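# Move glass vial onto window-side balance, close its doors

## Task

Pick up the glass vial from the shelved bench by the door, carry it to the balance on the shelved bench by the window, set it upright on the weighing pan, then close every glass door of the balance. Fails if the balance is tipped, shifted or its pan overloaded, if the vial touches the floor, or if the vial breaks (a drop of more than a few centimetres or a hard knock). The parked cart, pedal bin and stool may be moved. Finish with the gripper released and the robot backed away, upright and not leaning.

## Robot and tools

ROBOT. A Hello Robot Stretch 3 with one arm: a two-wheeled base (0.33 m long, 0.34 m wide) that can only drive straight or spin in place, a mast carrying a lift, and a telescoping arm that reaches out to the robot's RIGHT side, ending in a wrist (yaw, pitch, roll) and a two-finger gripper. Spins pivot about a point midway between the drive wheels, 0.05 m behind the front edge. With the arm pulled in and the wrist folded, the wrist pokes out up to 0.06 m beyond the right side and a spin sweeps a 0.28 m radius; an unfolded level wrist reaches farther. To move the gripper forward or back, drive the base.

FRAMES. Base frame: origin on the floor between the drive wheels, x forward, y left, z up. hand_pose (in this frame) marks where closed fingertips meet; with all wrist joints at zero its x is up, y points back along the arm to the mast, z to the rear. Odometry frame is the base frame at scene start; heading is positive leftward, -3.142 to 3.142.

CAMERAS. head_camera and nav_camera ride on the head and aim with head_pan_rad and head_tilt_rad; wrist_camera is on the gripper. Each execute_actions result carries one image per camera, taken when the call ends. An empty actions list just returns the current state and images.

execute_actions takes "actions", a list run in order. Each action may hold "robot", "steps" (1 to 450 control steps, 30 per second; default 1) and "until" (needs steps; ends the action early once all its conditions hold). {"steps": n} alone just waits. "robot" is one command, a list of up to 8 commands run one after another (each waits for the previous to finish "done"; {"pause_s": s} up to 15 s may sit between them), or {"stop": true}, which brakes everything and clears the queue. A command may contain:
- "base": exactly one of {"translate_m": d}, a relative straight drive of d metres from where the base is when the command starts (positive forward, |d| at most 1), or {"rotate_rad": d}, a relative spin in radians (positive counter-clockwise seen from above, |d| at most 3.2). Not absolute poses.
- "joints": absolute targets, by name, for any subset; unnamed joints keep their goals. Ranges: lift_m 0 to 1.1 (arm height on mast, m); arm_m 0 to 0.52 (extension, m); wrist_yaw_rad -1.345 to 4.42 (0 along the arm, positive toward the front, 3.0 folded over the base); wrist_pitch_rad -1.57 to 0.451 (0 level, negative tips fingers down); wrist_roll_rad -2.911 to 2.911 (0 fingers side by side); gripper_m -0.089 to 0.179 (bigger is wider; actual fingertip gap is about 0.007 m less when nearly shut, 0.025 m less when wide; zero gap below 0.007); head_pan_rad -3.953 to 1.73 (0 forward, positive left, -1.57 looks along the arm); head_tilt_rad -1.53 to 0.419 (negative down).
- "contact_limits": {"arm_m": e}, effort percent 1 to 100 at which the arm's motion halts; lower is softer, valid until the next arm command.
Base and joint motions launch together and keep running across later actions and while you think. A new command overrides at once and throws away the rest of an older queue. Any out-of-range value rejects the whole call.

WAITING. "until": {"robot": {"status": "ended"}} fires when nothing reads "moving" and no queue runs. Fields can also be tested, e.g. {"lift_m": [">", 0.3]}, with =, !=, <, <=, >, >=, or a status word / ["!=", "moving"]. "any" instead of "robot" fires when any single motion ends. Avoid "=" on readings; "done" means within tolerance.

RESULTS. base_status shows progress as (moved of goal). joint_goals, joint_status, measured_speeds, refusals, queue (idle/running/done/dropped/stopped) and queue_left appear. Status words: moving, done, off_target (stopped short, may still be pushing; for the base, something blocks it), contact_stop (arm or lift hit something and went slack), time_out, stopped, torque_fault (wrist servo off ~10 s, limp, refuses goals). Lines starting "refused:", "dropped:", "replaced:" explain queue outcomes. robot.on_its_own reports goals changed by the robot, slack or off joints, efforts outside rest range, and base lean of 3 degrees or more. base_tilt gives forward/right lean in degrees. motor_effort is percent per motor with peak in brackets; readings are noisy and biased. lidar_m: 12 sectors of 30 degrees, first straight ahead, counter-clockwise, at 0.17 m height; blind to glass. wrist_depth_mm and head_depth_mm: 7x7 grids of median depth.

zoom_image: {"camera": name, "region": [x0, y0, x1, y1]} in pixels of that camera's latest image, top-left origin, at most 504 by 504.

finished_scene: {"scene": n}, the current scene number; irreversible. Call only after all motion has ended and the goal holds.

PRACTICE. The base is fast (0.30 m/s, 1.9 rad/s) only when stowed: lift_m under 0.30, arm_m under 0.03, wrist_yaw_rad above 2.54; otherwise 0.10 m/s and 0.63 rad/s. Fold or unfold the wrist only with lift_m 0.32 to 0.95, wrist_pitch_rad -0.4, roll near 0; once folded the lift may go to 0.25. With yaw below -0.4 keep pitch at -0.5 or lower. To grasp, command gripper_m smaller than the vial's width; to let go, open at least 0.02 beyond the touch value. Neither the reading nor "done" proves a grip; check the images. Avoid tipping: pushing on something rigid with the gripper above about 0.45 m, a second push after contact_stop, raised contact limits, driving while holding something fixed, or snagging furniture (worst in reverse). If leaning, reverse the last move in small steps, pull the gripper free, and if still tipped lower lift_m to about 0.2. Lower the vial gently onto the pan; never drop it or knock the balance. Close the doors with soft contact limits. A loose object may occasionally be nudged by outside forces. Finally open the gripper, retract and back away.

Each tool is called after "Request:" as name(argument=value, ...) on one line, values as JSON.

## Session

Request:
execute_actions(actions=[])

Scene clock: 0.00 s.
robot.base_odometry: x=+0.000 y=+0.000 heading=+0.000 (m, m, rad; robot's odometry frame)
robot.turned_by_wheels: +0.000 (rad since the last result)
robot.turned_by_imu: +0.000 (rad since the last result)
robot.base_tilt: forward=-1.9 right=+0.0 (deg)
robot.lidar_m: 1.58 1.36 1.29 1.33 1.78 1.76 2.02 1.47 1.40 1.52 1.77 2.16
robot.head_depth_mm: 1930 2164 2121 2093 1542 2113 2059 / 1931 2278 2261 2269 2244 2209 2039 / 1969 2395 2404 2403 2421 2405 2210 / 1979 2540 2523 2554 2532 2549 2190 / 1989 2696 2725 2703 2698 2681 2179 / 2013 2649 2693 2712 2747 2750 2176 / 2017 2330 2355 2399 2402 2443 2141
robot.base_status: not_commanded
robot.joint_positions: lift_m=+0.552 arm_m=-0.003 wrist_yaw_rad=+2.854 wrist_pitch_rad=-0.549 wrist_roll_rad=-0.009 gripper_m=+0.037 head_pan_rad=+0.003 head_tilt_rad=+0.005
robot.joint_goals: lift_m=+0.552 arm_m=-0.003 wrist_yaw_rad=+2.854 wrist_pitch_rad=-0.549 wrist_roll_rad=-0.009 gripper_m=+0.037 head_pan_rad=+0.003 head_tilt_rad=+0.005
robot.joint_status: lift_m=not_commanded arm_m=not_commanded wrist_yaw_rad=not_commanded wrist_pitch_rad=not_commanded wrist_roll_rad=not_commanded gripper_m=not_commanded head_pan_rad=not_commanded head_tilt_rad=not_commanded
robot.measured_speeds: translate_m=+0.000 rotate_rad=+0.000 lift_m=+0.000 arm_m=+0.000 wrist_yaw_rad=+0.000 wrist_pitch_rad=+0.000 wrist_roll_rad=+0.000 head_pan_rad=+0.000 head_tilt_rad=+0.000
robot: refusals=0 queue=idle queue_left=0
robot.motor_effort: left_wheel=+0 right_wheel=+0 lift_m=+26 arm_m=+1 wrist_yaw_rad=+0 wrist_pitch_rad=+7 wrist_roll_rad=+1 gripper_m=-1 head_pan_rad=-1 head_tilt_rad=+1 (%)
robot.hand_pose: x=+0.0372 y=+0.0554 z=+0.5364 quat_wxyz=(+0.287, +0.698, +0.094, +0.650) (m; robot's base frame)
robot.wrist_depth_mm: - - - - - - - / - - - - - - - / - - - - - - - / - - - - - - - / 866 - 896 913 904 916 944 / 739 730 - 761 792 785 793 / 636 644 671 666 656 675 702
pictures: head_camera (sideways: a quarter turn clockwise sets it upright), nav_camera (sideways: a quarter turn counterclockwise sets it upright), wrist_camera
Images, in order (width x height): head_camera 896x504, nav_camera 672x504, wrist_camera 644x364.

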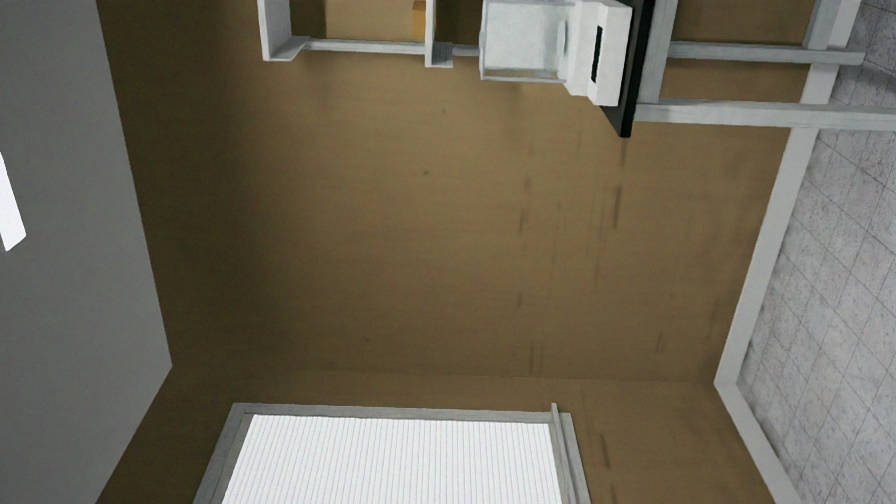

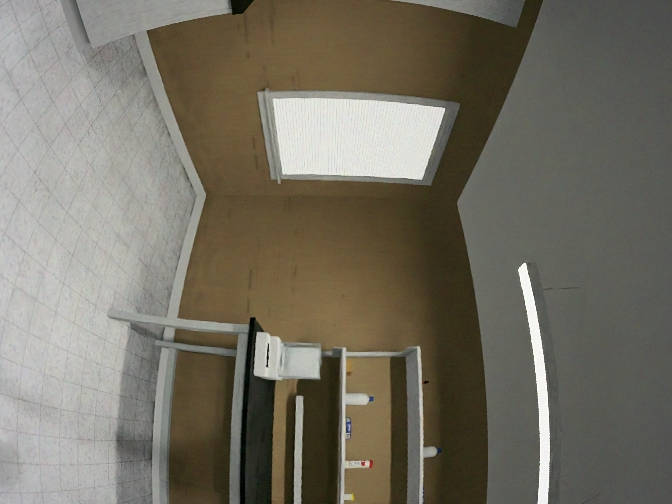

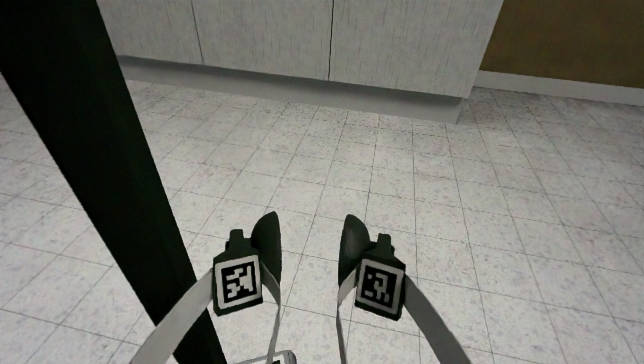

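Request:
execute_actions(actions=[{"robot":{"joints":{"head_pan_rad":-0.6,"head_tilt_rad":-0.35}},"steps":100,"until":{"robot":{"status":"ended"}}}])

Request:
execute_actions(actions=[{"robot":{"joints":{"head_pan_rad":-1.8,"head_tilt_rad":-0.35}},"steps":100,"until":{"robot":{"status":"ended"}}}])

Request:
execute_actions(actions=[{"robot":{"joints":{"head_pan_rad":-3.2,"head_tilt_rad":-0.35}},"steps":100,"until":{"robot":{"status":"ended"}}}])

Scene clock: 3.87 s.
robot.base_odometry: x=+0.000 y=+0.000 heading=+0.000 (m, m, rad; robot's odometry frame)
robot.turned_by_wheels: +0.000 (rad since the last result)
robot.turned_by_imu: +0.001 (rad since the last result)
robot.base_tilt: forward=-2.0 right=+0.0 (deg)
robot.lidar_m: 1.58 1.35 1.29 1.33 1.78 1.76 2.01 1.46 1.40 1.51 1.77 2.16
robot.head_depth_mm: 1977 2114 2187 2416 2413 1832 1460 / 1957 2100 2102 2406 2406 1804 1458 / 1937 2092 2081 2393 2403 1813 1444 / 1947 2077 2074 2373 2376 1796 1436 / 1931 2081 2062 2366 2368 1777 1434 / 1907 2032 1833 2368 2344 1784 1434 / 1895 1976 1547 2274 2150 1757 1432
robot.base_status: not_commanded
robot.joint_positions: lift_m=+0.552 arm_m=-0.003 wrist_yaw_rad=+2.854 wrist_pitch_rad=-0.549 wrist_roll_rad=-0.009 gripper_m=+0.037 head_pan_rad=-0.593 head_tilt_rad=-0.345
robot.joint_goals: lift_m=+0.552 arm_m=-0.003 wrist_yaw_rad=+2.854 wrist_pitch_rad=-0.549 wrist_roll_rad=-0.009 gripper_m=+0.037 head_pan_rad=-0.600 head_tilt_rad=-0.350
robot.joint_status: lift_m=not_commanded arm_m=not_commanded wrist_yaw_rad=not_commanded wrist_pitch_rad=not_commanded wrist_roll_rad=not_commanded gripper_m=not_commanded head_pan_rad=done head_tilt_rad=done
robot.measured_speeds: translate_m=+0.000 rotate_rad=+0.000 lift_m=+0.000 arm_m=+0.000 wrist_yaw_rad=+0.000 wrist_pitch_rad=+0.000 wrist_roll_rad=+0.000 head_pan_rad=+0.000 head_tilt_rad=+0.000
robot: refusals=0 queue=done queue_left=0
robot.motor_effort: left_wheel=+0(0) right_wheel=+1(1) lift_m=+26(26) arm_m=+0(0) wrist_yaw_rad=+0(1) wrist_pitch_rad=+7(7) wrist_roll_rad=+1(1) gripper_m=+2(0) head_pan_rad=-3(26) head_tilt_rad=-3(27) (%)
robot.hand_pose: x=+0.0372 y=+0.0554 z=+0.5364 quat_wxyz=(+0.287, +0.698, +0.094, +0.650) (m; robot's base frame)
robot.wrist_depth_mm: - - - - - - - / - - - - - - - / - - - - - - - / 990 - - - - - - / 843 - 877 918 915 933 967 / 742 729 - 752 808 771 821 / 633 637 665 664 675 686 678
pictures: head_camera (sideways: a quarter turn clockwise sets it upright), nav_camera (sideways: a quarter turn counterclockwise sets it upright), wrist_camera
camera_calibration (this result's frames):
head_camera: T_world_to_cam=[[-0.316623, 0.160368, -0.934897, 1.23954], [0.530765, 0.846817, -0.0344964, 0.0452035], [0.786154, -0.507133, -0.353239, 0.415126], [0, 0, 0, 1]] pos_world=[0.0421221, -0.0265372, 1.30704]
nav_camera: T_world_to_cam=[[0.272965, -0.150881, 0.950118, -1.20005], [-0.53473, -0.844798, 0.0194695, 0.0352177], [0.799721, -0.513372, -0.311281, 0.35717], [0, 0, 0, 1]] pos_world=[0.0607684, 0.032047, 1.25069]
wrist_camera: T_world_to_cam=[[0.957041, -0.282839, 0.0638335, -0.0632618], [-0.13162, -0.61994, -0.773531, 0.490641], [0.258358, 0.731899, -0.630535, 0.449282], [0, 0, 0, 1]] pos_world=[0.00904694, -0.0425541, 0.666852]
Images, in order (width x height): head_camera 896x504, nav_camera 672x504, wrist_camera 644x364.

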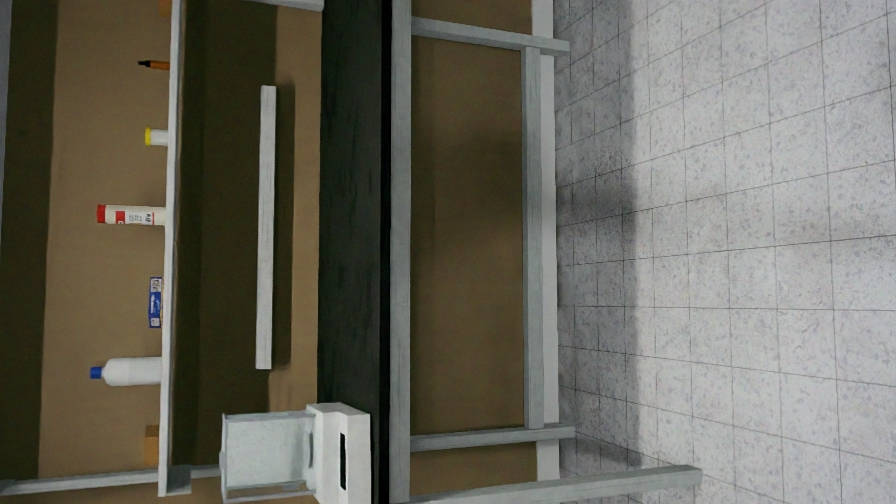

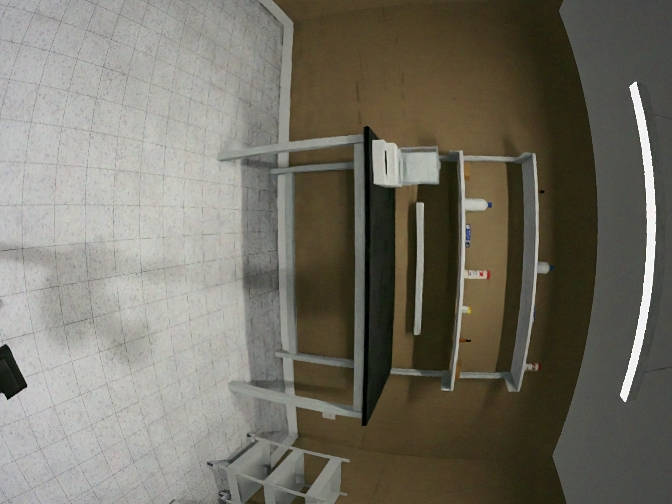

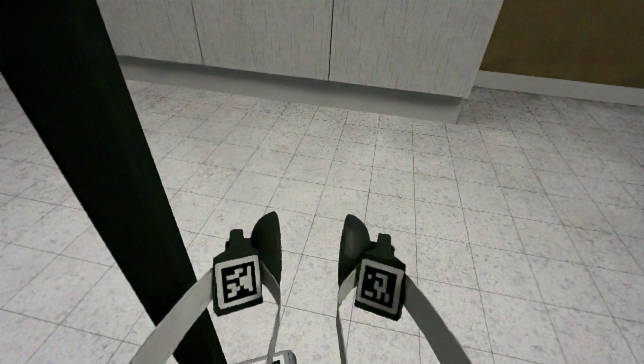

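Scene clock: 5.07 s.
robot.base_odometry: x=+0.000 y=+0.000 heading=+0.000 (m, m, rad; robot's odometry frame)
robot.turned_by_wheels: +0.000 (rad since the last result)
robot.turned_by_imu: +0.000 (rad since the last result)
robot.base_tilt: forward=-1.8 right=-0.1 (deg)
robot.lidar_m: 1.58 1.36 1.29 1.33 1.77 1.76 2.01 1.47 1.40 1.52 1.77 2.16
robot.head_depth_mm: 1144 1203 1283 1371 1457 1576 1447 / 1571 1646 1338 1420 1519 1634 1443 / 1611 1720 1834 1946 2101 1814 1447 / 1675 1782 1894 2010 1736 1785 1446 / 1704 1814 1953 2062 1782 1793 1434 / 1769 1879 2017 2196 2158 1772 1428 / 1818 1959 2090 2151 2157 1767 1426
robot.base_status: not_commanded
robot.joint_positions: lift_m=+0.552 arm_m=-0.003 wrist_yaw_rad=+2.854 wrist_pitch_rad=-0.549 wrist_roll_rad=-0.009 gripper_m=+0.037 head_pan_rad=-1.793 head_tilt_rad=-0.345
robot.joint_goals: lift_m=+0.552 arm_m=-0.003 wrist_yaw_rad=+2.854 wrist_pitch_rad=-0.549 wrist_roll_rad=-0.009 gripper_m=+0.037 head_pan_rad=-1.800 head_tilt_rad=-0.350
robot.joint_status: lift_m=not_commanded arm_m=not_commanded wrist_yaw_rad=not_commanded wrist_pitch_rad=not_commanded wrist_roll_rad=not_commanded gripper_m=not_commanded head_pan_rad=done head_tilt_rad=done
robot.measured_speeds: translate_m=+0.000 rotate_rad=+0.000 lift_m=+0.000 arm_m=+0.000 wrist_yaw_rad=+0.000 wrist_pitch_rad=+0.000 wrist_roll_rad=+0.000 head_pan_rad=+0.000 head_tilt_rad=+0.000
robot: refusals=0 queue=done queue_left=0
robot.motor_effort: left_wheel=+0(0) right_wheel=+0(0) lift_m=+26(26) arm_m=+0(0) wrist_yaw_rad=+0(1) wrist_pitch_rad=+7(7) wrist_roll_rad=+1(1) gripper_m=+1(1) head_pan_rad=-4(30) head_tilt_rad=-3(2) (%)
robot.hand_pose: x=+0.0372 y=+0.0554 z=+0.5364 quat_wxyz=(+0.287, +0.698, +0.094, +0.650) (m; robot's base frame)
robot.wrist_depth_mm: - - - - - - - / - - - - - - - / - - - - - - - / - - - - - - - / 849 - 912 895 905 931 961 / 726 726 - 765 768 793 793 / 633 649 674 681 670 674 677
pictures: head_camera (sideways: a quarter turn clockwise sets it upright), nav_camera (sideways: a quarter turn counterclockwise sets it upright), wrist_camera
camera_calibration (this result's frames):
head_camera: T_world_to_cam=[[0.0347939, 0.353459, -0.934803, 1.23728], [0.981595, -0.187837, -0.0344876, 0.042442], [-0.18778, -0.916397, -0.353489, 0.421393], [0, 0, 0, 1]] pos_world=[-0.00558125, -0.0431913, 1.30703]
nav_camera: T_world_to_cam=[[-0.041773, -0.309335, 0.950035, -1.19803], [-0.98115, 0.192267, 0.0194619, 0.0379507], [-0.188681, -0.931314, -0.311536, 0.36353], [0, 0, 0, 1]] pos_world=[0.0557815, -0.0393273, 1.25068]
wrist_camera: T_world_to_cam=[[0.957041, -0.282839, 0.0638334, -0.0632617], [-0.13162, -0.61994, -0.773531, 0.490641], [0.258358, 0.731899, -0.630535, 0.449282], [0, 0, 0, 1]] pos_world=[0.00904695, -0.0425541, 0.666852]
Images, in order (width x height): head_camera 896x504, nav_camera 672x504, wrist_camera 644x364.

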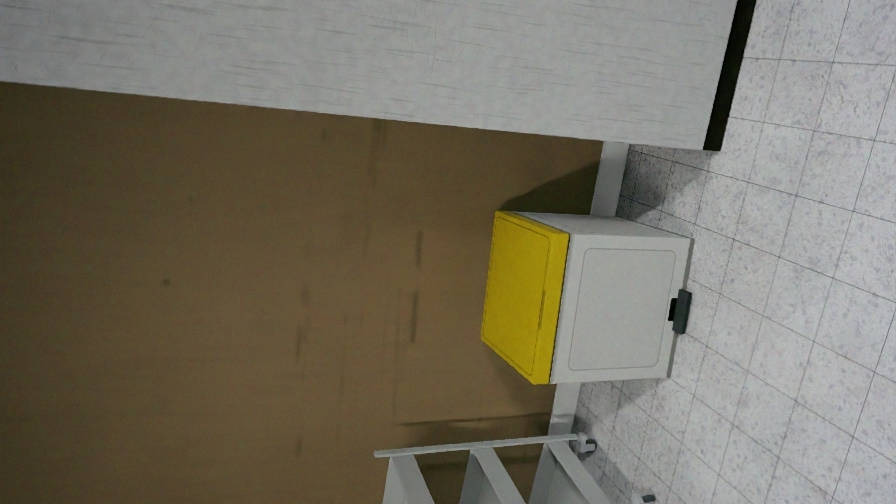

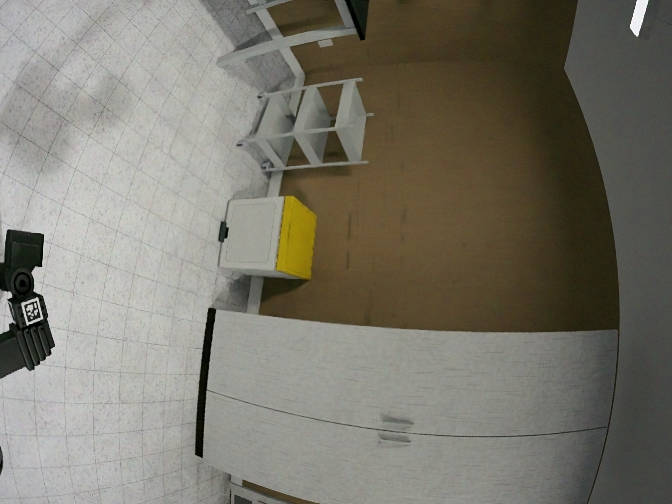

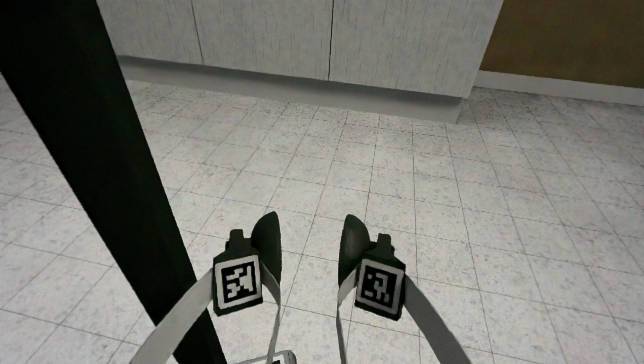

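Scene clock: 6.37 s.
robot.base_odometry: x=+0.000 y=+0.000 heading=+0.000 (m, m, rad; robot's odometry frame)
robot.turned_by_wheels: +0.000 (rad since the last result)
robot.turned_by_imu: +0.000 (rad since the last result)
robot.base_tilt: forward=-1.8 right=+0.0 (deg)
robot.lidar_m: 1.58 1.36 1.29 1.33 1.78 1.76 2.01 1.47 1.40 1.51 1.77 2.16
robot.head_depth_mm: 2089 2164 2299 1879 2331 1814 1456 / 2176 2259 2381 1941 2303 1813 1446 / 2234 2377 2512 2700 2396 1806 1444 / 2350 2516 2638 2898 2381 1818 1443 / 2491 2681 2862 3024 2268 1786 1440 / 2557 2670 2867 2915 2363 1790 1436 / 2240 2354 2438 2541 2346 1767 1416
robot.base_status: not_commanded
robot.joint_positions: lift_m=+0.552 arm_m=-0.003 wrist_yaw_rad=+2.854 wrist_pitch_rad=-0.549 wrist_roll_rad=-0.009 gripper_m=+0.037 head_pan_rad=-3.193 head_tilt_rad=-0.345
robot.joint_goals: lift_m=+0.552 arm_m=-0.003 wrist_yaw_rad=+2.854 wrist_pitch_rad=-0.549 wrist_roll_rad=-0.009 gripper_m=+0.037 head_pan_rad=-3.200 head_tilt_rad=-0.350
robot.joint_status: lift_m=not_commanded arm_m=not_commanded wrist_yaw_rad=not_commanded wrist_pitch_rad=not_commanded wrist_roll_rad=not_commanded gripper_m=not_commanded head_pan_rad=done head_tilt_rad=done
robot.measured_speeds: translate_m=+0.000 rotate_rad=+0.000 lift_m=+0.000 arm_m=+0.000 wrist_yaw_rad=+0.000 wrist_pitch_rad=+0.000 wrist_roll_rad=+0.000 head_pan_rad=+0.000 head_tilt_rad=+0.000
robot: refusals=0 queue=done queue_left=0
robot.motor_effort: left_wheel=+0(0) right_wheel=+1(1) lift_m=+26(25) arm_m=+0(0) wrist_yaw_rad=+1(1) wrist_pitch_rad=+7(7) wrist_roll_rad=+1(1) gripper_m=+1(2) head_pan_rad=-3(32) head_tilt_rad=-2(3) (%)
robot.hand_pose: x=+0.0372 y=+0.0554 z=+0.5364 quat_wxyz=(+0.287, +0.698, +0.094, +0.650) (m; robot's base frame)
robot.wrist_depth_mm: - - - - - - - / - - - - - - - / - - - - - - - / - - - - - - - / 848 - 893 903 905 934 942 / 719 724 - 751 783 768 805 / 641 641 666 661 669 667 701
pictures: head_camera (sideways: a quarter turn clockwise sets it upright), nav_camera (sideways: a quarter turn counterclockwise sets it upright), wrist_camera
camera_calibration (this result's frames):
head_camera: T_world_to_cam=[[0.354278, 0.0257869, -0.934784, 1.2353], [-0.0182615, -0.999238, -0.0344859, 0.0485389], [-0.934962, 0.0292882, -0.353537, 0.426013], [0, 0, 0, 1]] pos_world=[-0.0384485, 0.00417016, 1.30703]
nav_camera: T_world_to_cam=[[-0.311983, -0.0114096, 0.950019, -1.19636], [0.0227043, 0.999553, 0.0194605, 0.0318291], [-0.949816, 0.0276408, -0.311584, 0.368237], [0, 0, 0, 1]] pos_world=[-0.0242082, -0.0556432, 1.25068]
wrist_camera: T_world_to_cam=[[0.957041, -0.282839, 0.0638334, -0.0632617], [-0.131621, -0.61994, -0.773531, 0.490641], [0.258358, 0.731899, -0.630535, 0.449282], [0, 0, 0, 1]] pos_world=[0.00904695, -0.0425541, 0.666852]
Images, in order (width x height): head_camera 896x504, nav_camera 672x504, wrist_camera 644x364.

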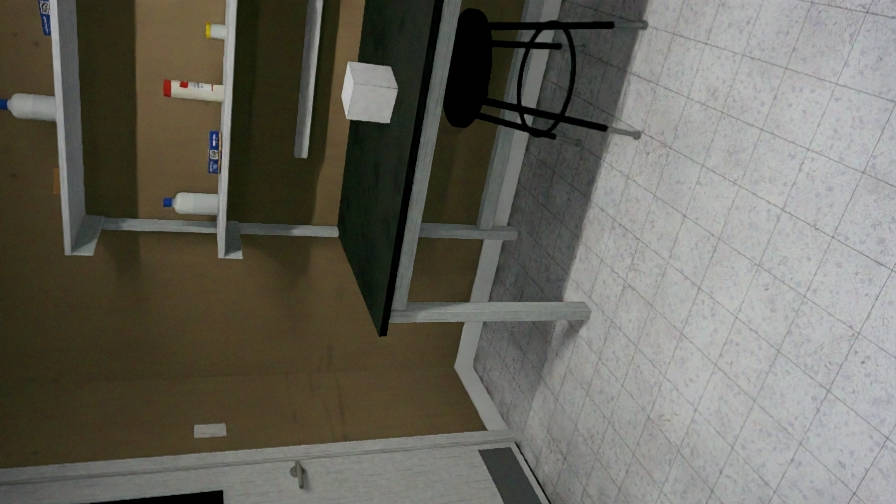

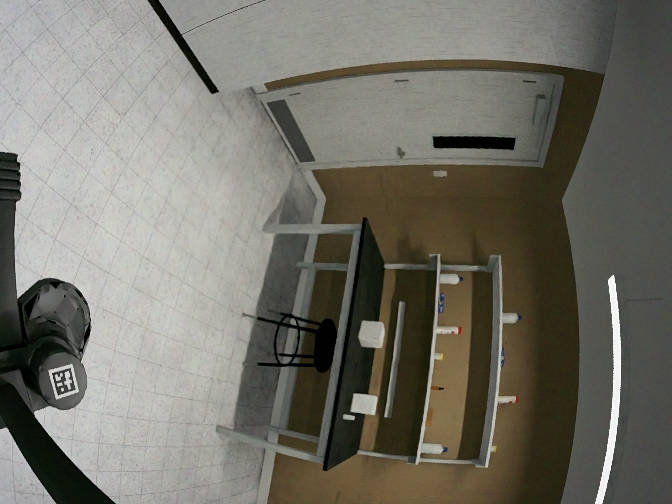

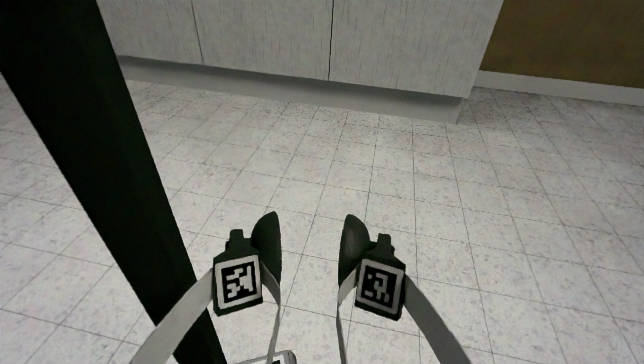

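Request:
execute_actions(actions=[{"robot":{"base":{"rotate_rad":0.12},"joints":{"head_pan_rad":-0.75,"head_tilt_rad":-0.4,"lift_m":0.29,"wrist_pitch_rad":-0.4}},"steps":200,"until":{"robot":{"status":"ended"}}},{"robot":{"base":{"translate_m":1.0}},"steps":300,"until":{"robot":{"status":"ended"}}}])

Scene clock: 23.50 s.
robot.base_odometry: x=+0.993 y=+0.120 heading=+0.120 (m, m, rad; robot's odometry frame)
robot.turned_by_wheels: +0.120 (rad since the last result)
robot.turned_by_imu: +0.119 (rad since the last result)
robot.base_tilt: forward=-1.9 right=+0.0 (deg)
robot.lidar_m: 1.55 1.34 1.25 0.84 1.13 2.55 3.00 2.07 1.98 1.65 1.37 0.70
robot.head_depth_mm: 1260 1371 1405 971 1707 1714 1391 / 1046 1340 1397 819 810 1689 1399 / 1223 1305 975 804 797 1658 1389 / 1204 1301 977 846 786 893 1318 / 1201 1295 1404 1516 1670 1692 1380 / 1205 1296 1391 1498 1641 1692 1373 / 1195 1278 1368 1476 1618 1685 1377
robot.base_status: done (translate_m +1.0000 of +1.0000)
robot.joint_positions: lift_m=+0.290 arm_m=-0.003 wrist_yaw_rad=+2.854 wrist_pitch_rad=-0.422 wrist_roll_rad=-0.009 gripper_m=+0.037 head_pan_rad=-0.757 head_tilt_rad=-0.396
robot.joint_goals: lift_m=+0.290 arm_m=-0.003 wrist_yaw_rad=+2.854 wrist_pitch_rad=-0.400 wrist_roll_rad=-0.009 gripper_m=+0.037 head_pan_rad=-0.750 head_tilt_rad=-0.400
robot.joint_status: lift_m=done arm_m=not_commanded wrist_yaw_rad=not_commanded wrist_pitch_rad=done wrist_roll_rad=not_commanded gripper_m=not_commanded head_pan_rad=done head_tilt_rad=done
robot.measured_speeds: translate_m=+0.000 rotate_rad=+0.000 lift_m=+0.000 arm_m=+0.000 wrist_yaw_rad=+0.000 wrist_pitch_rad=+0.000 wrist_roll_rad=+0.000 head_pan_rad=+0.000 head_tilt_rad=+0.000
robot: refusals=0 queue=done queue_left=0
robot.motor_effort: left_wheel=-1(4) right_wheel=+1(8) lift_m=+22(26) arm_m=+0(0) wrist_yaw_rad=+0(1) wrist_pitch_rad=+13(14) wrist_roll_rad=+1(1) gripper_m=+0(1) head_pan_rad=+3(32) head_tilt_rad=-2(9) (%)
robot.hand_pose: x=+0.0422 y=+0.0725 z=+0.3020 quat_wxyz=(+0.246, +0.702, +0.049, +0.667) (m; robot's base frame)
robot.wrist_depth_mm: - 871 826 - - - - / - 955 887 - - - - / - - - - - - - / 712 788 780 817 838 853 895 / 609 614 647 641 668 672 682 / 492 - - 517 545 540 551 / 438 - - 447 452 460 460
pictures: head_camera (sideways: a quarter turn clockwise sets it upright), nav_camera (sideways: a quarter turn counterclockwise sets it upright), wrist_camera
camera_calibration (this result's frames):
head_camera: T_world_to_cam=[[-0.319999, 0.242022, -0.915983, 1.21488], [0.660925, 0.749735, -0.0327986, 0.0421969], [0.678807, -0.615892, -0.399873, 0.476469], [0, 0, 0, 1]] pos_world=[0.0374413, -0.0322112, 1.30472]
nav_camera: T_world_to_cam=[[0.279077, -0.226084, 0.933275, -1.1781], [-0.665052, -0.74658, 0.018013, 0.0379101], [0.692692, -0.625704, -0.35871, 0.419549], [0, 0, 0, 1]] pos_world=[0.0633752, 0.0244664, 1.24931]
wrist_camera: T_world_to_cam=[[0.954773, -0.290517, 0.0633188, -0.047471], [-0.102272, -0.520831, -0.847511, 0.334595], [0.279195, 0.802705, -0.526987, 0.250325], [0, 0, 0, 1]] pos_world=[0.00965445, -0.0404606, 0.418497]
Images, in order (width x height): head_camera 896x504, nav_camera 672x504, wrist_camera 644x364.

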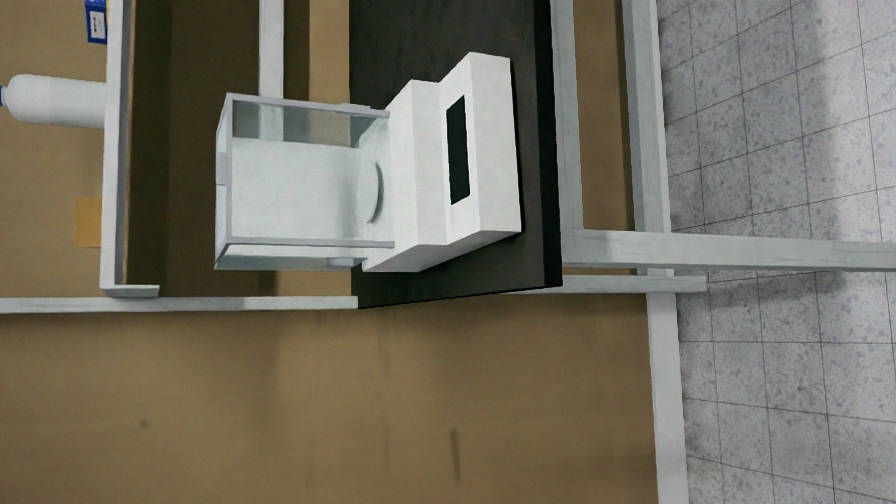

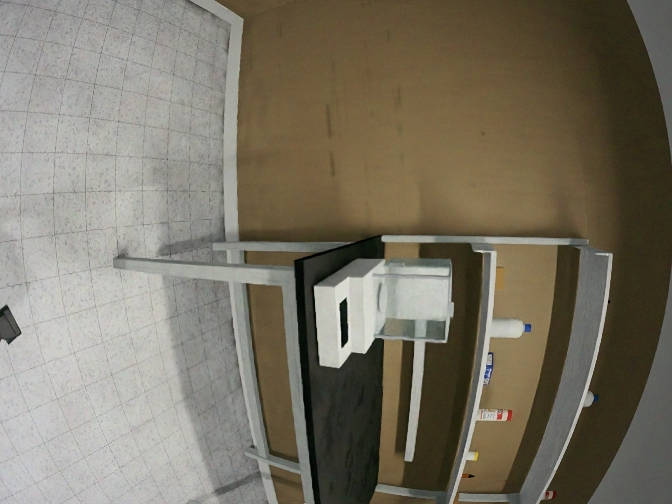

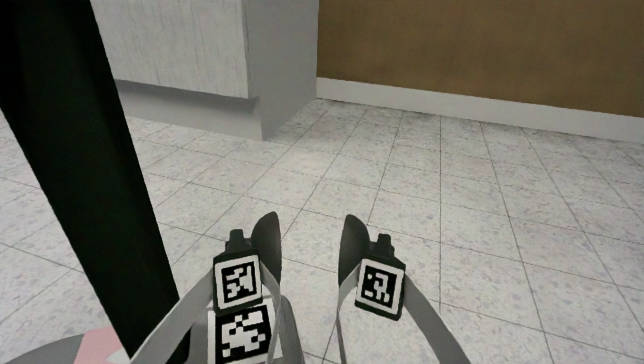

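Request:
zoom_image(camera="head_camera", region=[190,40,570,320])

Region (190, 40, 570, 320) of head_camera's 896x504 image, scaled by 1.326, with more detail than that image has; it fills the top 371 rows of this view, and the rest is white.

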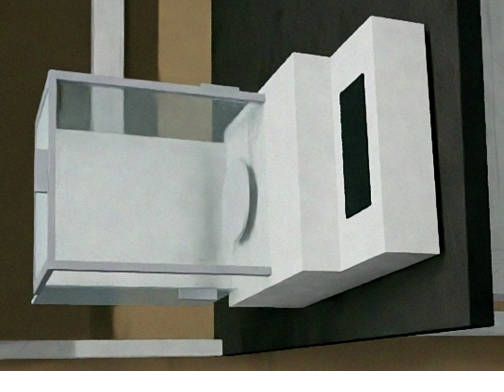

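Request:
execute_actions(actions=[{"robot":[{"base":{"rotate_rad":-0.146},"joints":{"head_pan_rad":-1.57,"head_tilt_rad":-0.45}},{"base":{"translate_m":1.0}},{"base":{"rotate_rad":-0.464},"joints":{"lift_m":0.9}}],"steps":450,"until":{"robot":{"status":"ended"}}}])

Scene clock: 43.63 s.
robot.base_odometry: x=+1.992 y=+0.094 heading=-0.490 (m, m, rad; robot's odometry frame)
robot.turned_by_wheels: -0.610 (rad since the last result)
robot.turned_by_imu: -0.617 (rad since the last result)
robot.base_tilt: forward=-1.9 right=+0.0 (deg)
robot.lidar_m: 0.57 0.59 0.80 0.88 0.91 1.24 1.35 3.45 0.54 0.54 0.69 0.59
robot.head_depth_mm: 2405 2584 2789 2704 600 1495 1424 / 2407 2575 2617 721 598 688 748 / 2448 2617 1280 605 595 1585 1376 / 2421 2589 1365 636 594 1576 1398 / 2395 2632 1258 602 599 1561 1393 / 1727 1898 1154 799 615 1565 1330 / 1012 1482 1351 841 633 1474 1284
robot.base_status: done (rotate_rad -0.4639 of -0.4640)
robot.joint_positions: lift_m=+0.900 arm_m=-0.003 wrist_yaw_rad=+2.854 wrist_pitch_rad=-0.421 wrist_roll_rad=-0.009 gripper_m=+0.037 head_pan_rad=-1.563 head_tilt_rad=-0.445
robot.joint_goals: lift_m=+0.900 arm_m=-0.003 wrist_yaw_rad=+2.854 wrist_pitch_rad=-0.400 wrist_roll_rad=-0.009 gripper_m=+0.037 head_pan_rad=-1.570 head_tilt_rad=-0.450
robot.joint_status: lift_m=done arm_m=not_commanded wrist_yaw_rad=not_commanded wrist_pitch_rad=done wrist_roll_rad=not_commanded gripper_m=not_commanded head_pan_rad=done head_tilt_rad=done
robot.measured_speeds: translate_m=+0.000 rotate_rad=+0.000 lift_m=+0.000 arm_m=+0.000 wrist_yaw_rad=+0.000 wrist_pitch_rad=+0.000 wrist_roll_rad=+0.000 head_pan_rad=+0.000 head_tilt_rad=+0.000
robot: refusals=0 queue=done queue_left=0
robot.motor_effort: left_wheel=+2(7) right_wheel=-1(6) lift_m=+29(29) arm_m=+0(0) wrist_yaw_rad=+0(0) wrist_pitch_rad=+13(13) wrist_roll_rad=+1(1) gripper_m=+1(2) head_pan_rad=-3(31) head_tilt_rad=-3(11) (%)
robot.hand_pose: x=+0.0422 y=+0.0726 z=+0.9118 quat_wxyz=(+0.245, +0.702, +0.049, +0.667) (m; robot's base frame)
robot.wrist_depth_mm: - 771 828 878 890 634 483 / - 820 863 959 969 645 485 / - 901 970 - - 652 498 / 859 969 - - - 670 498 / 932 - - - - 694 513 / - - - - 952 718 526 / - - - - - 719 528
pictures: head_camera (sideways: a quarter turn clockwise sets it upright), nav_camera (sideways: a quarter turn counterclockwise sets it upright), wrist_camera
camera_calibration (this result's frames):
head_camera: T_world_to_cam=[[-0.0472753, 0.443195, -0.895178, 1.18607], [0.998558, 0.0437945, -0.0310526, 0.0378622], [0.0254415, -0.895355, -0.444626, 0.538691], [0, 0, 0, 1]] pos_world=[0.00455907, -0.0449996, 1.30244]
nav_camera: T_world_to_cam=[[0.0304487, -0.403536, 0.914457, -1.15203], [-0.999144, -0.0379083, 0.0165402, 0.0418667], [0.027991, -0.914178, -0.404345, 0.482989], [0, 0, 0, 1]] pos_world=[0.0633892, -0.0217585, 1.24808]
wrist_camera: T_world_to_cam=[[0.954766, -0.29054, 0.0633157, -0.0860779], [-0.102174, -0.520501, -0.847726, 0.851597], [0.279254, 0.802911, -0.526642, 0.571305], [0, 0, 0, 1]] pos_world=[0.00965553, -0.0404594, 1.02824]
Images, in order (width x height): head_camera 896x504, nav_camera 672x504, wrist_camera 644x364.

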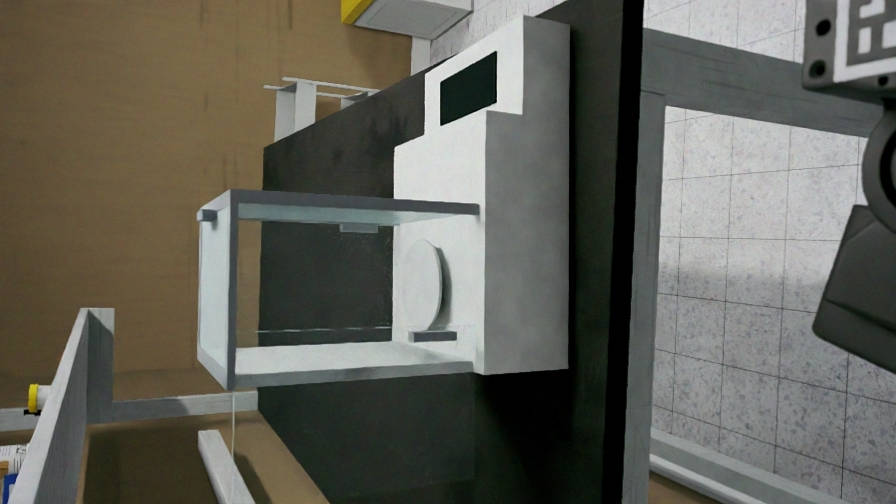

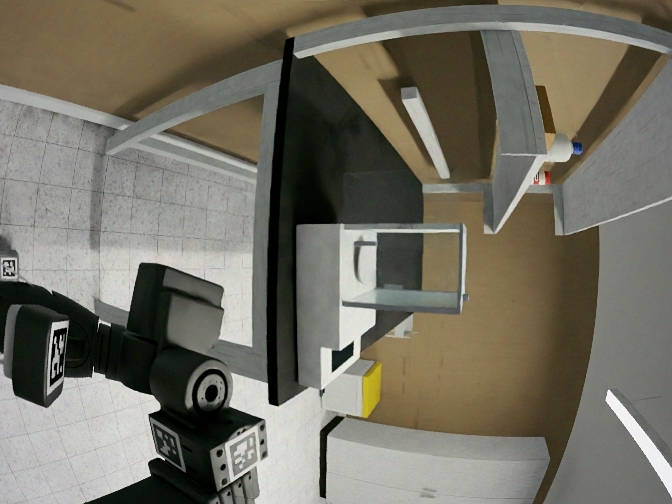

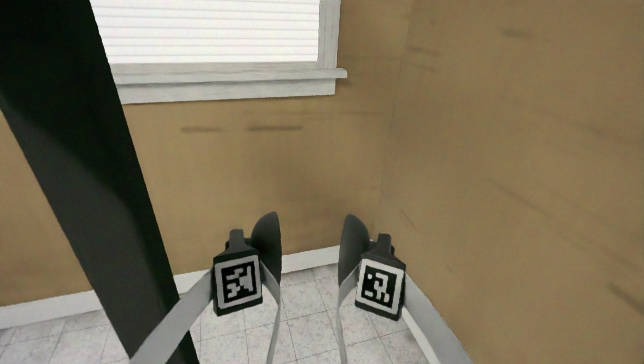

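Request:
zoom_image(camera="head_camera", region=[180,170,500,504])

Request:
execute_actions(actions=[{"robot":[{"joints":{"wrist_yaw_rad":0,"gripper_m":0.02}},{"joints":{"wrist_pitch_rad":0.0,"lift_m":0.95}}],"steps":450,"until":{"robot":{"status":"ended"}}}])

Region (180, 170, 500, 504) of head_camera's 896x504 image, scaled by 1.509, with more detail than that image has; it fills the left 483 columns of this view, and the rest is white.

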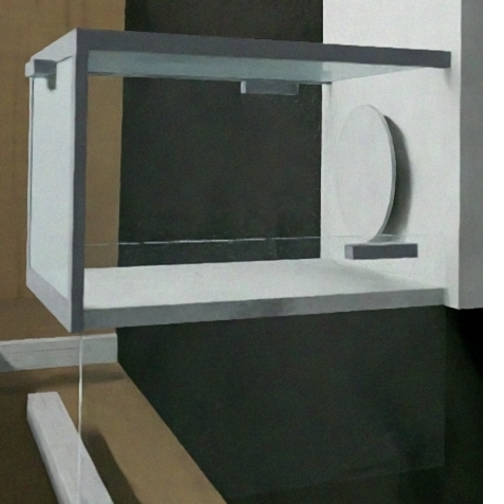

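Scene clock: 51.67 s.
robot.base_odometry: x=+1.992 y=+0.094 heading=-0.490 (m, m, rad; robot's odometry frame)
robot.turned_by_wheels: +0.000 (rad since the last result)
robot.turned_by_imu: +0.001 (rad since the last result)
robot.base_tilt: forward=-1.9 right=+0.0 (deg)
robot.lidar_m: 0.57 0.59 0.80 0.88 0.91 1.24 1.35 3.44 0.54 0.54 0.69 0.59
robot.head_depth_mm: 2420 2600 2808 2650 599 631 - / 2406 2611 2602 721 603 665 - / 2420 2594 1275 608 - - - / 2446 2616 1369 635 596 1572 1293 / 2385 2606 1254 602 597 1577 1331 / 1716 1911 1154 800 615 1566 1323 / 1010 1479 1336 840 631 1484 1290
robot.base_status: done (rotate_rad -0.4639 of -0.4640)
robot.joint_positions: lift_m=+0.950 arm_m=-0.003 wrist_yaw_rad=+0.003 wrist_pitch_rad=-0.025 wrist_roll_rad=-0.009 gripper_m=+0.020 head_pan_rad=-1.563 head_tilt_rad=-0.445
robot.joint_goals: lift_m=+0.950 arm_m=-0.003 wrist_yaw_rad=+0.000 wrist_pitch_rad=+0.000 wrist_roll_rad=-0.009 gripper_m=+0.020 head_pan_rad=-1.570 head_tilt_rad=-0.450
robot.joint_status: lift_m=done arm_m=not_commanded wrist_yaw_rad=done wrist_pitch_rad=done wrist_roll_rad=not_commanded gripper_m=done head_pan_rad=done head_tilt_rad=done
robot.measured_speeds: translate_m=+0.000 rotate_rad=+0.000 lift_m=+0.000 arm_m=+0.000 wrist_yaw_rad=+0.000 wrist_pitch_rad=+0.000 wrist_roll_rad=+0.000 head_pan_rad=+0.000 head_tilt_rad=+0.000
robot: refusals=0 queue=done queue_left=0
robot.motor_effort: left_wheel=+1(2) right_wheel=-1(1) lift_m=+29(31) arm_m=+0(0) wrist_yaw_rad=-2(3) wrist_pitch_rad=+15(12) wrist_roll_rad=+1(1) gripper_m=+0(67) head_pan_rad=-3(3) head_tilt_rad=-2(3) (%)
robot.hand_pose: x=-0.0207 y=-0.3978 z=+1.0580 quat_wxyz=(+0.711, +0.010, -0.703, -0.008) (m; robot's base frame)
robot.wrist_depth_mm: 676 716 - - - - - / 699 947 - - - - - / 637 918 - - - - - / 701 910 457 - - - - / 606 591 336 385 854 - - / 402 404 315 323 340 - - / 305 311 315 319 326 - -
pictures: head_camera (sideways: a quarter turn clockwise sets it upright), nav_camera (sideways: a quarter turn counterclockwise sets it upright), wrist_camera
camera_calibration (this result's frames):
head_camera: T_world_to_cam=[[-0.0472753, 0.443195, -0.895178, 1.18607], [0.998558, 0.0437946, -0.0310526, 0.0378622], [0.0254416, -0.895355, -0.444626, 0.538691], [0, 0, 0, 1]] pos_world=[0.00455908, -0.0449996, 1.30244]
nav_camera: T_world_to_cam=[[0.0304487, -0.403536, 0.914457, -1.15203], [-0.999144, -0.0379084, 0.0165402, 0.0418667], [0.0279911, -0.914178, -0.404345, 0.48299], [0, 0, 0, 1]] pos_world=[0.0633892, -0.0217585, 1.24808]
wrist_camera: T_world_to_cam=[[-0.998059, 0.0285105, 0.0553705, -0.0769889], [-0.050114, 0.16022, -0.985808, 1.14221], [-0.0369774, -0.986669, -0.15848, -0.0643668], [0, 0, 0, 1]] pos_world=[-0.0219789, -0.244318, 1.12006]
Images, in order (width x height): head_camera 896x504, nav_camera 672x504, wrist_camera 644x364.

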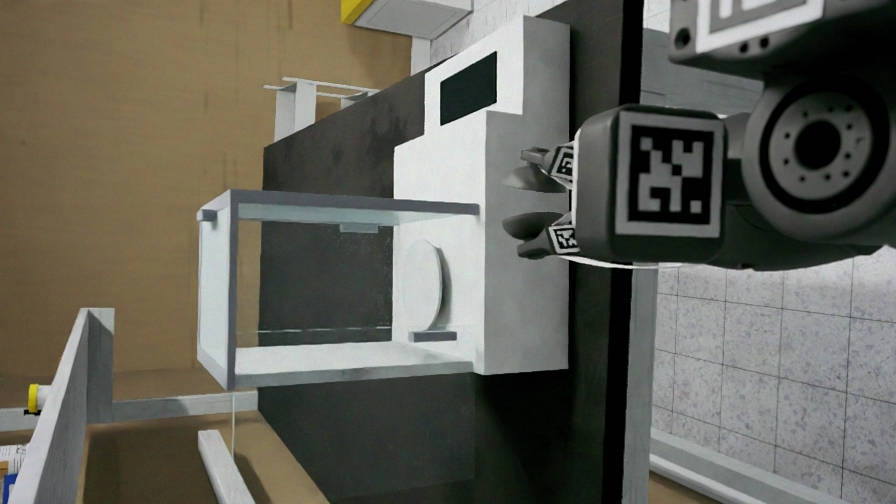

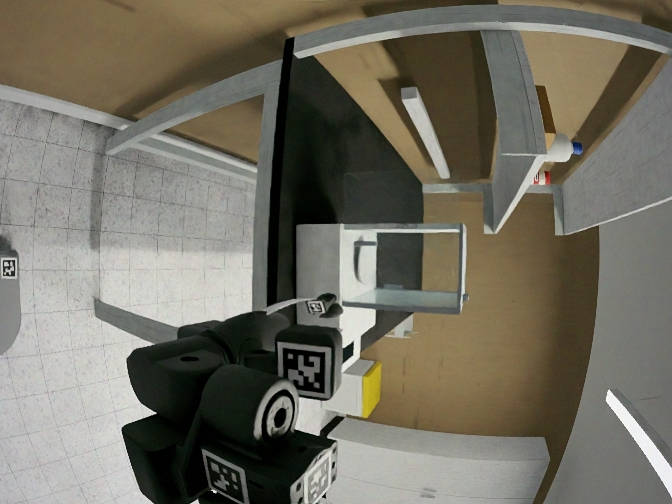

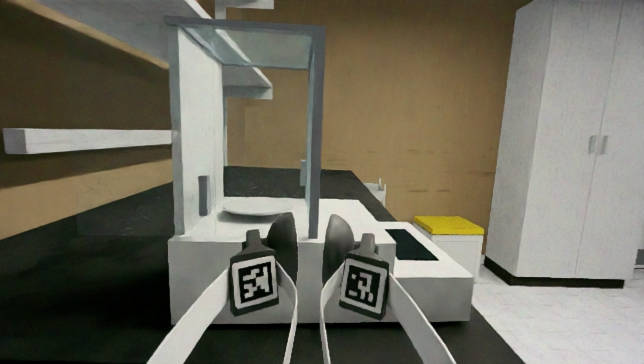

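Request:
execute_actions(actions=[{"robot":[{"base":{"translate_m":0.055},"joints":{"arm_m":0.10,"gripper_m":0.0,"head_tilt_rad":-0.55}},{"joints":{"arm_m":0.165},"contact_limits":{"arm_m":15}}],"steps":450,"until":{"robot":{"status":"ended"}}}])

Scene clock: 60.23 s.
robot.base_odometry: x=+2.041 y=+0.068 heading=-0.490 (m, m, rad; robot's odometry frame)
robot.turned_by_wheels: +0.000 (rad since the last result)
robot.turned_by_imu: +0.001 (rad since the last result)
robot.base_tilt: forward=-1.9 right=+0.0 (deg)
robot.lidar_m: 0.51 0.53 0.72 0.88 0.91 1.24 1.40 3.46 0.56 1.56 0.66 0.53
robot.head_depth_mm: 2415 2698 2810 - 663 735 1212 / 2398 2276 1089 - - 1500 958 / 2398 1612 1085 - - 1484 1252 / 2411 1610 1081 596 645 1496 1250 / 2458 1449 900 676 648 1500 1250 / 1757 1710 1005 702 654 1484 1256 / 1377 1330 999 702 656 1351 1194
robot.base_status: done (translate_m +0.0550 of +0.0550)
robot.joint_positions: lift_m=+0.950 arm_m=+0.165 wrist_yaw_rad=+0.002 wrist_pitch_rad=-0.025 wrist_roll_rad=-0.009 gripper_m=+0.000 head_pan_rad=-1.563 head_tilt_rad=-0.543
robot.joint_goals: lift_m=+0.950 arm_m=+0.165 wrist_yaw_rad=+0.000 wrist_pitch_rad=+0.000 wrist_roll_rad=-0.009 gripper_m=+0.000 head_pan_rad=-1.570 head_tilt_rad=-0.550
robot.joint_status: lift_m=done arm_m=done wrist_yaw_rad=done wrist_pitch_rad=done wrist_roll_rad=not_commanded gripper_m=done head_pan_rad=done head_tilt_rad=done
robot.measured_speeds: translate_m=+0.000 rotate_rad=+0.000 lift_m=+0.000 arm_m=+0.000 wrist_yaw_rad=+0.000 wrist_pitch_rad=+0.000 wrist_roll_rad=+0.000 head_pan_rad=+0.000 head_tilt_rad=+0.000
robot: refusals=0 queue=done queue_left=0
robot.motor_effort: left_wheel=+2(5) right_wheel=-1(4) lift_m=+29(29) arm_m=+2(1) wrist_yaw_rad=-1(1) wrist_pitch_rad=+15(15) wrist_roll_rad=+1(1) gripper_m=-1(70) head_pan_rad=-2(3) head_tilt_rad=-4(20) (%)
robot.contact_limits: arm_m 15 (drawing in: default 17, maximum 28; extending or still: default 24, maximum 39)
robot.hand_pose: x=-0.0209 y=-0.5653 z=+1.0581 quat_wxyz=(+0.711, +0.010, -0.703, -0.008) (m; robot's base frame)
robot.wrist_depth_mm: 609 161 297 - - - - / 641 164 - - - - - / 587 165 - - - - - / 645 168 923 - - - - / 582 188 280 728 353 - - / 400 189 148 - 219 319 - / 307 171 166 169 172 176 253
pictures: head_camera (sideways: a quarter turn clockwise sets it upright), nav_camera (sideways: a quarter turn counterclockwise sets it upright), wrist_camera
camera_calibration (this result's frames):
head_camera: T_world_to_cam=[[-0.0479249, 0.528755, -0.847421, 1.12379], [0.998536, 0.0466499, -0.0273634, 0.0330558], [0.0250635, -0.847492, -0.530217, 0.65006], [0, 0, 0, 1]] pos_world=[0.0045572, -0.0448305, 1.2979]
nav_camera: T_world_to_cam=[[0.0311147, -0.491175, 0.870505, -1.0947], [-0.999134, -0.0393704, 0.0134979, 0.0458292], [0.0276423, -0.870171, -0.491975, 0.597019], [0, 0, 0, 1]] pos_world=[0.0633477, -0.0163751, 1.24604]
wrist_camera: T_world_to_cam=[[-0.998029, 0.0295579, 0.0553592, -0.0718752], [-0.0499487, 0.15991, -0.985867, 1.16902], [-0.0379927, -0.986689, -0.158118, -0.230087], [0, 0, 0, 1]] pos_world=[-0.022084, -0.411837, 1.1201]
Images, in order (width x height): head_camera 896x504, nav_camera 672x504, wrist_camera 644x364.

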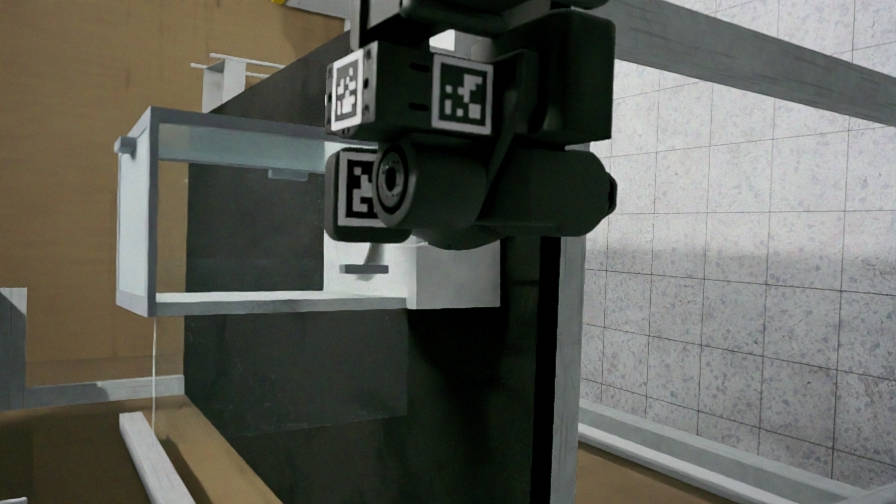

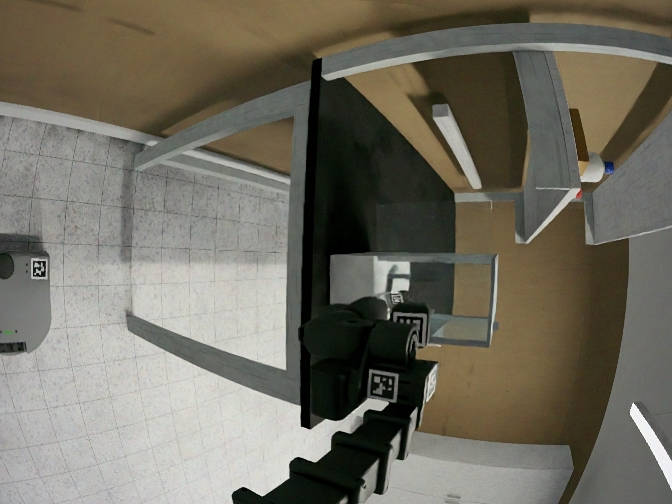

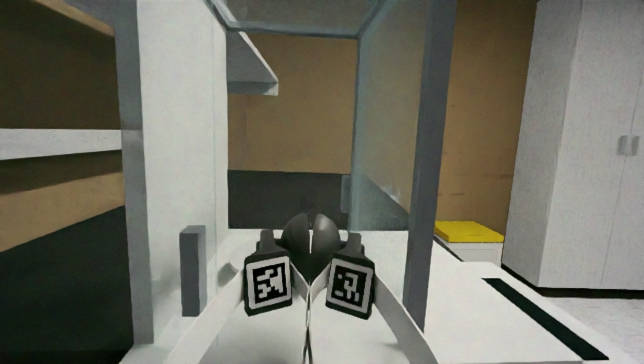

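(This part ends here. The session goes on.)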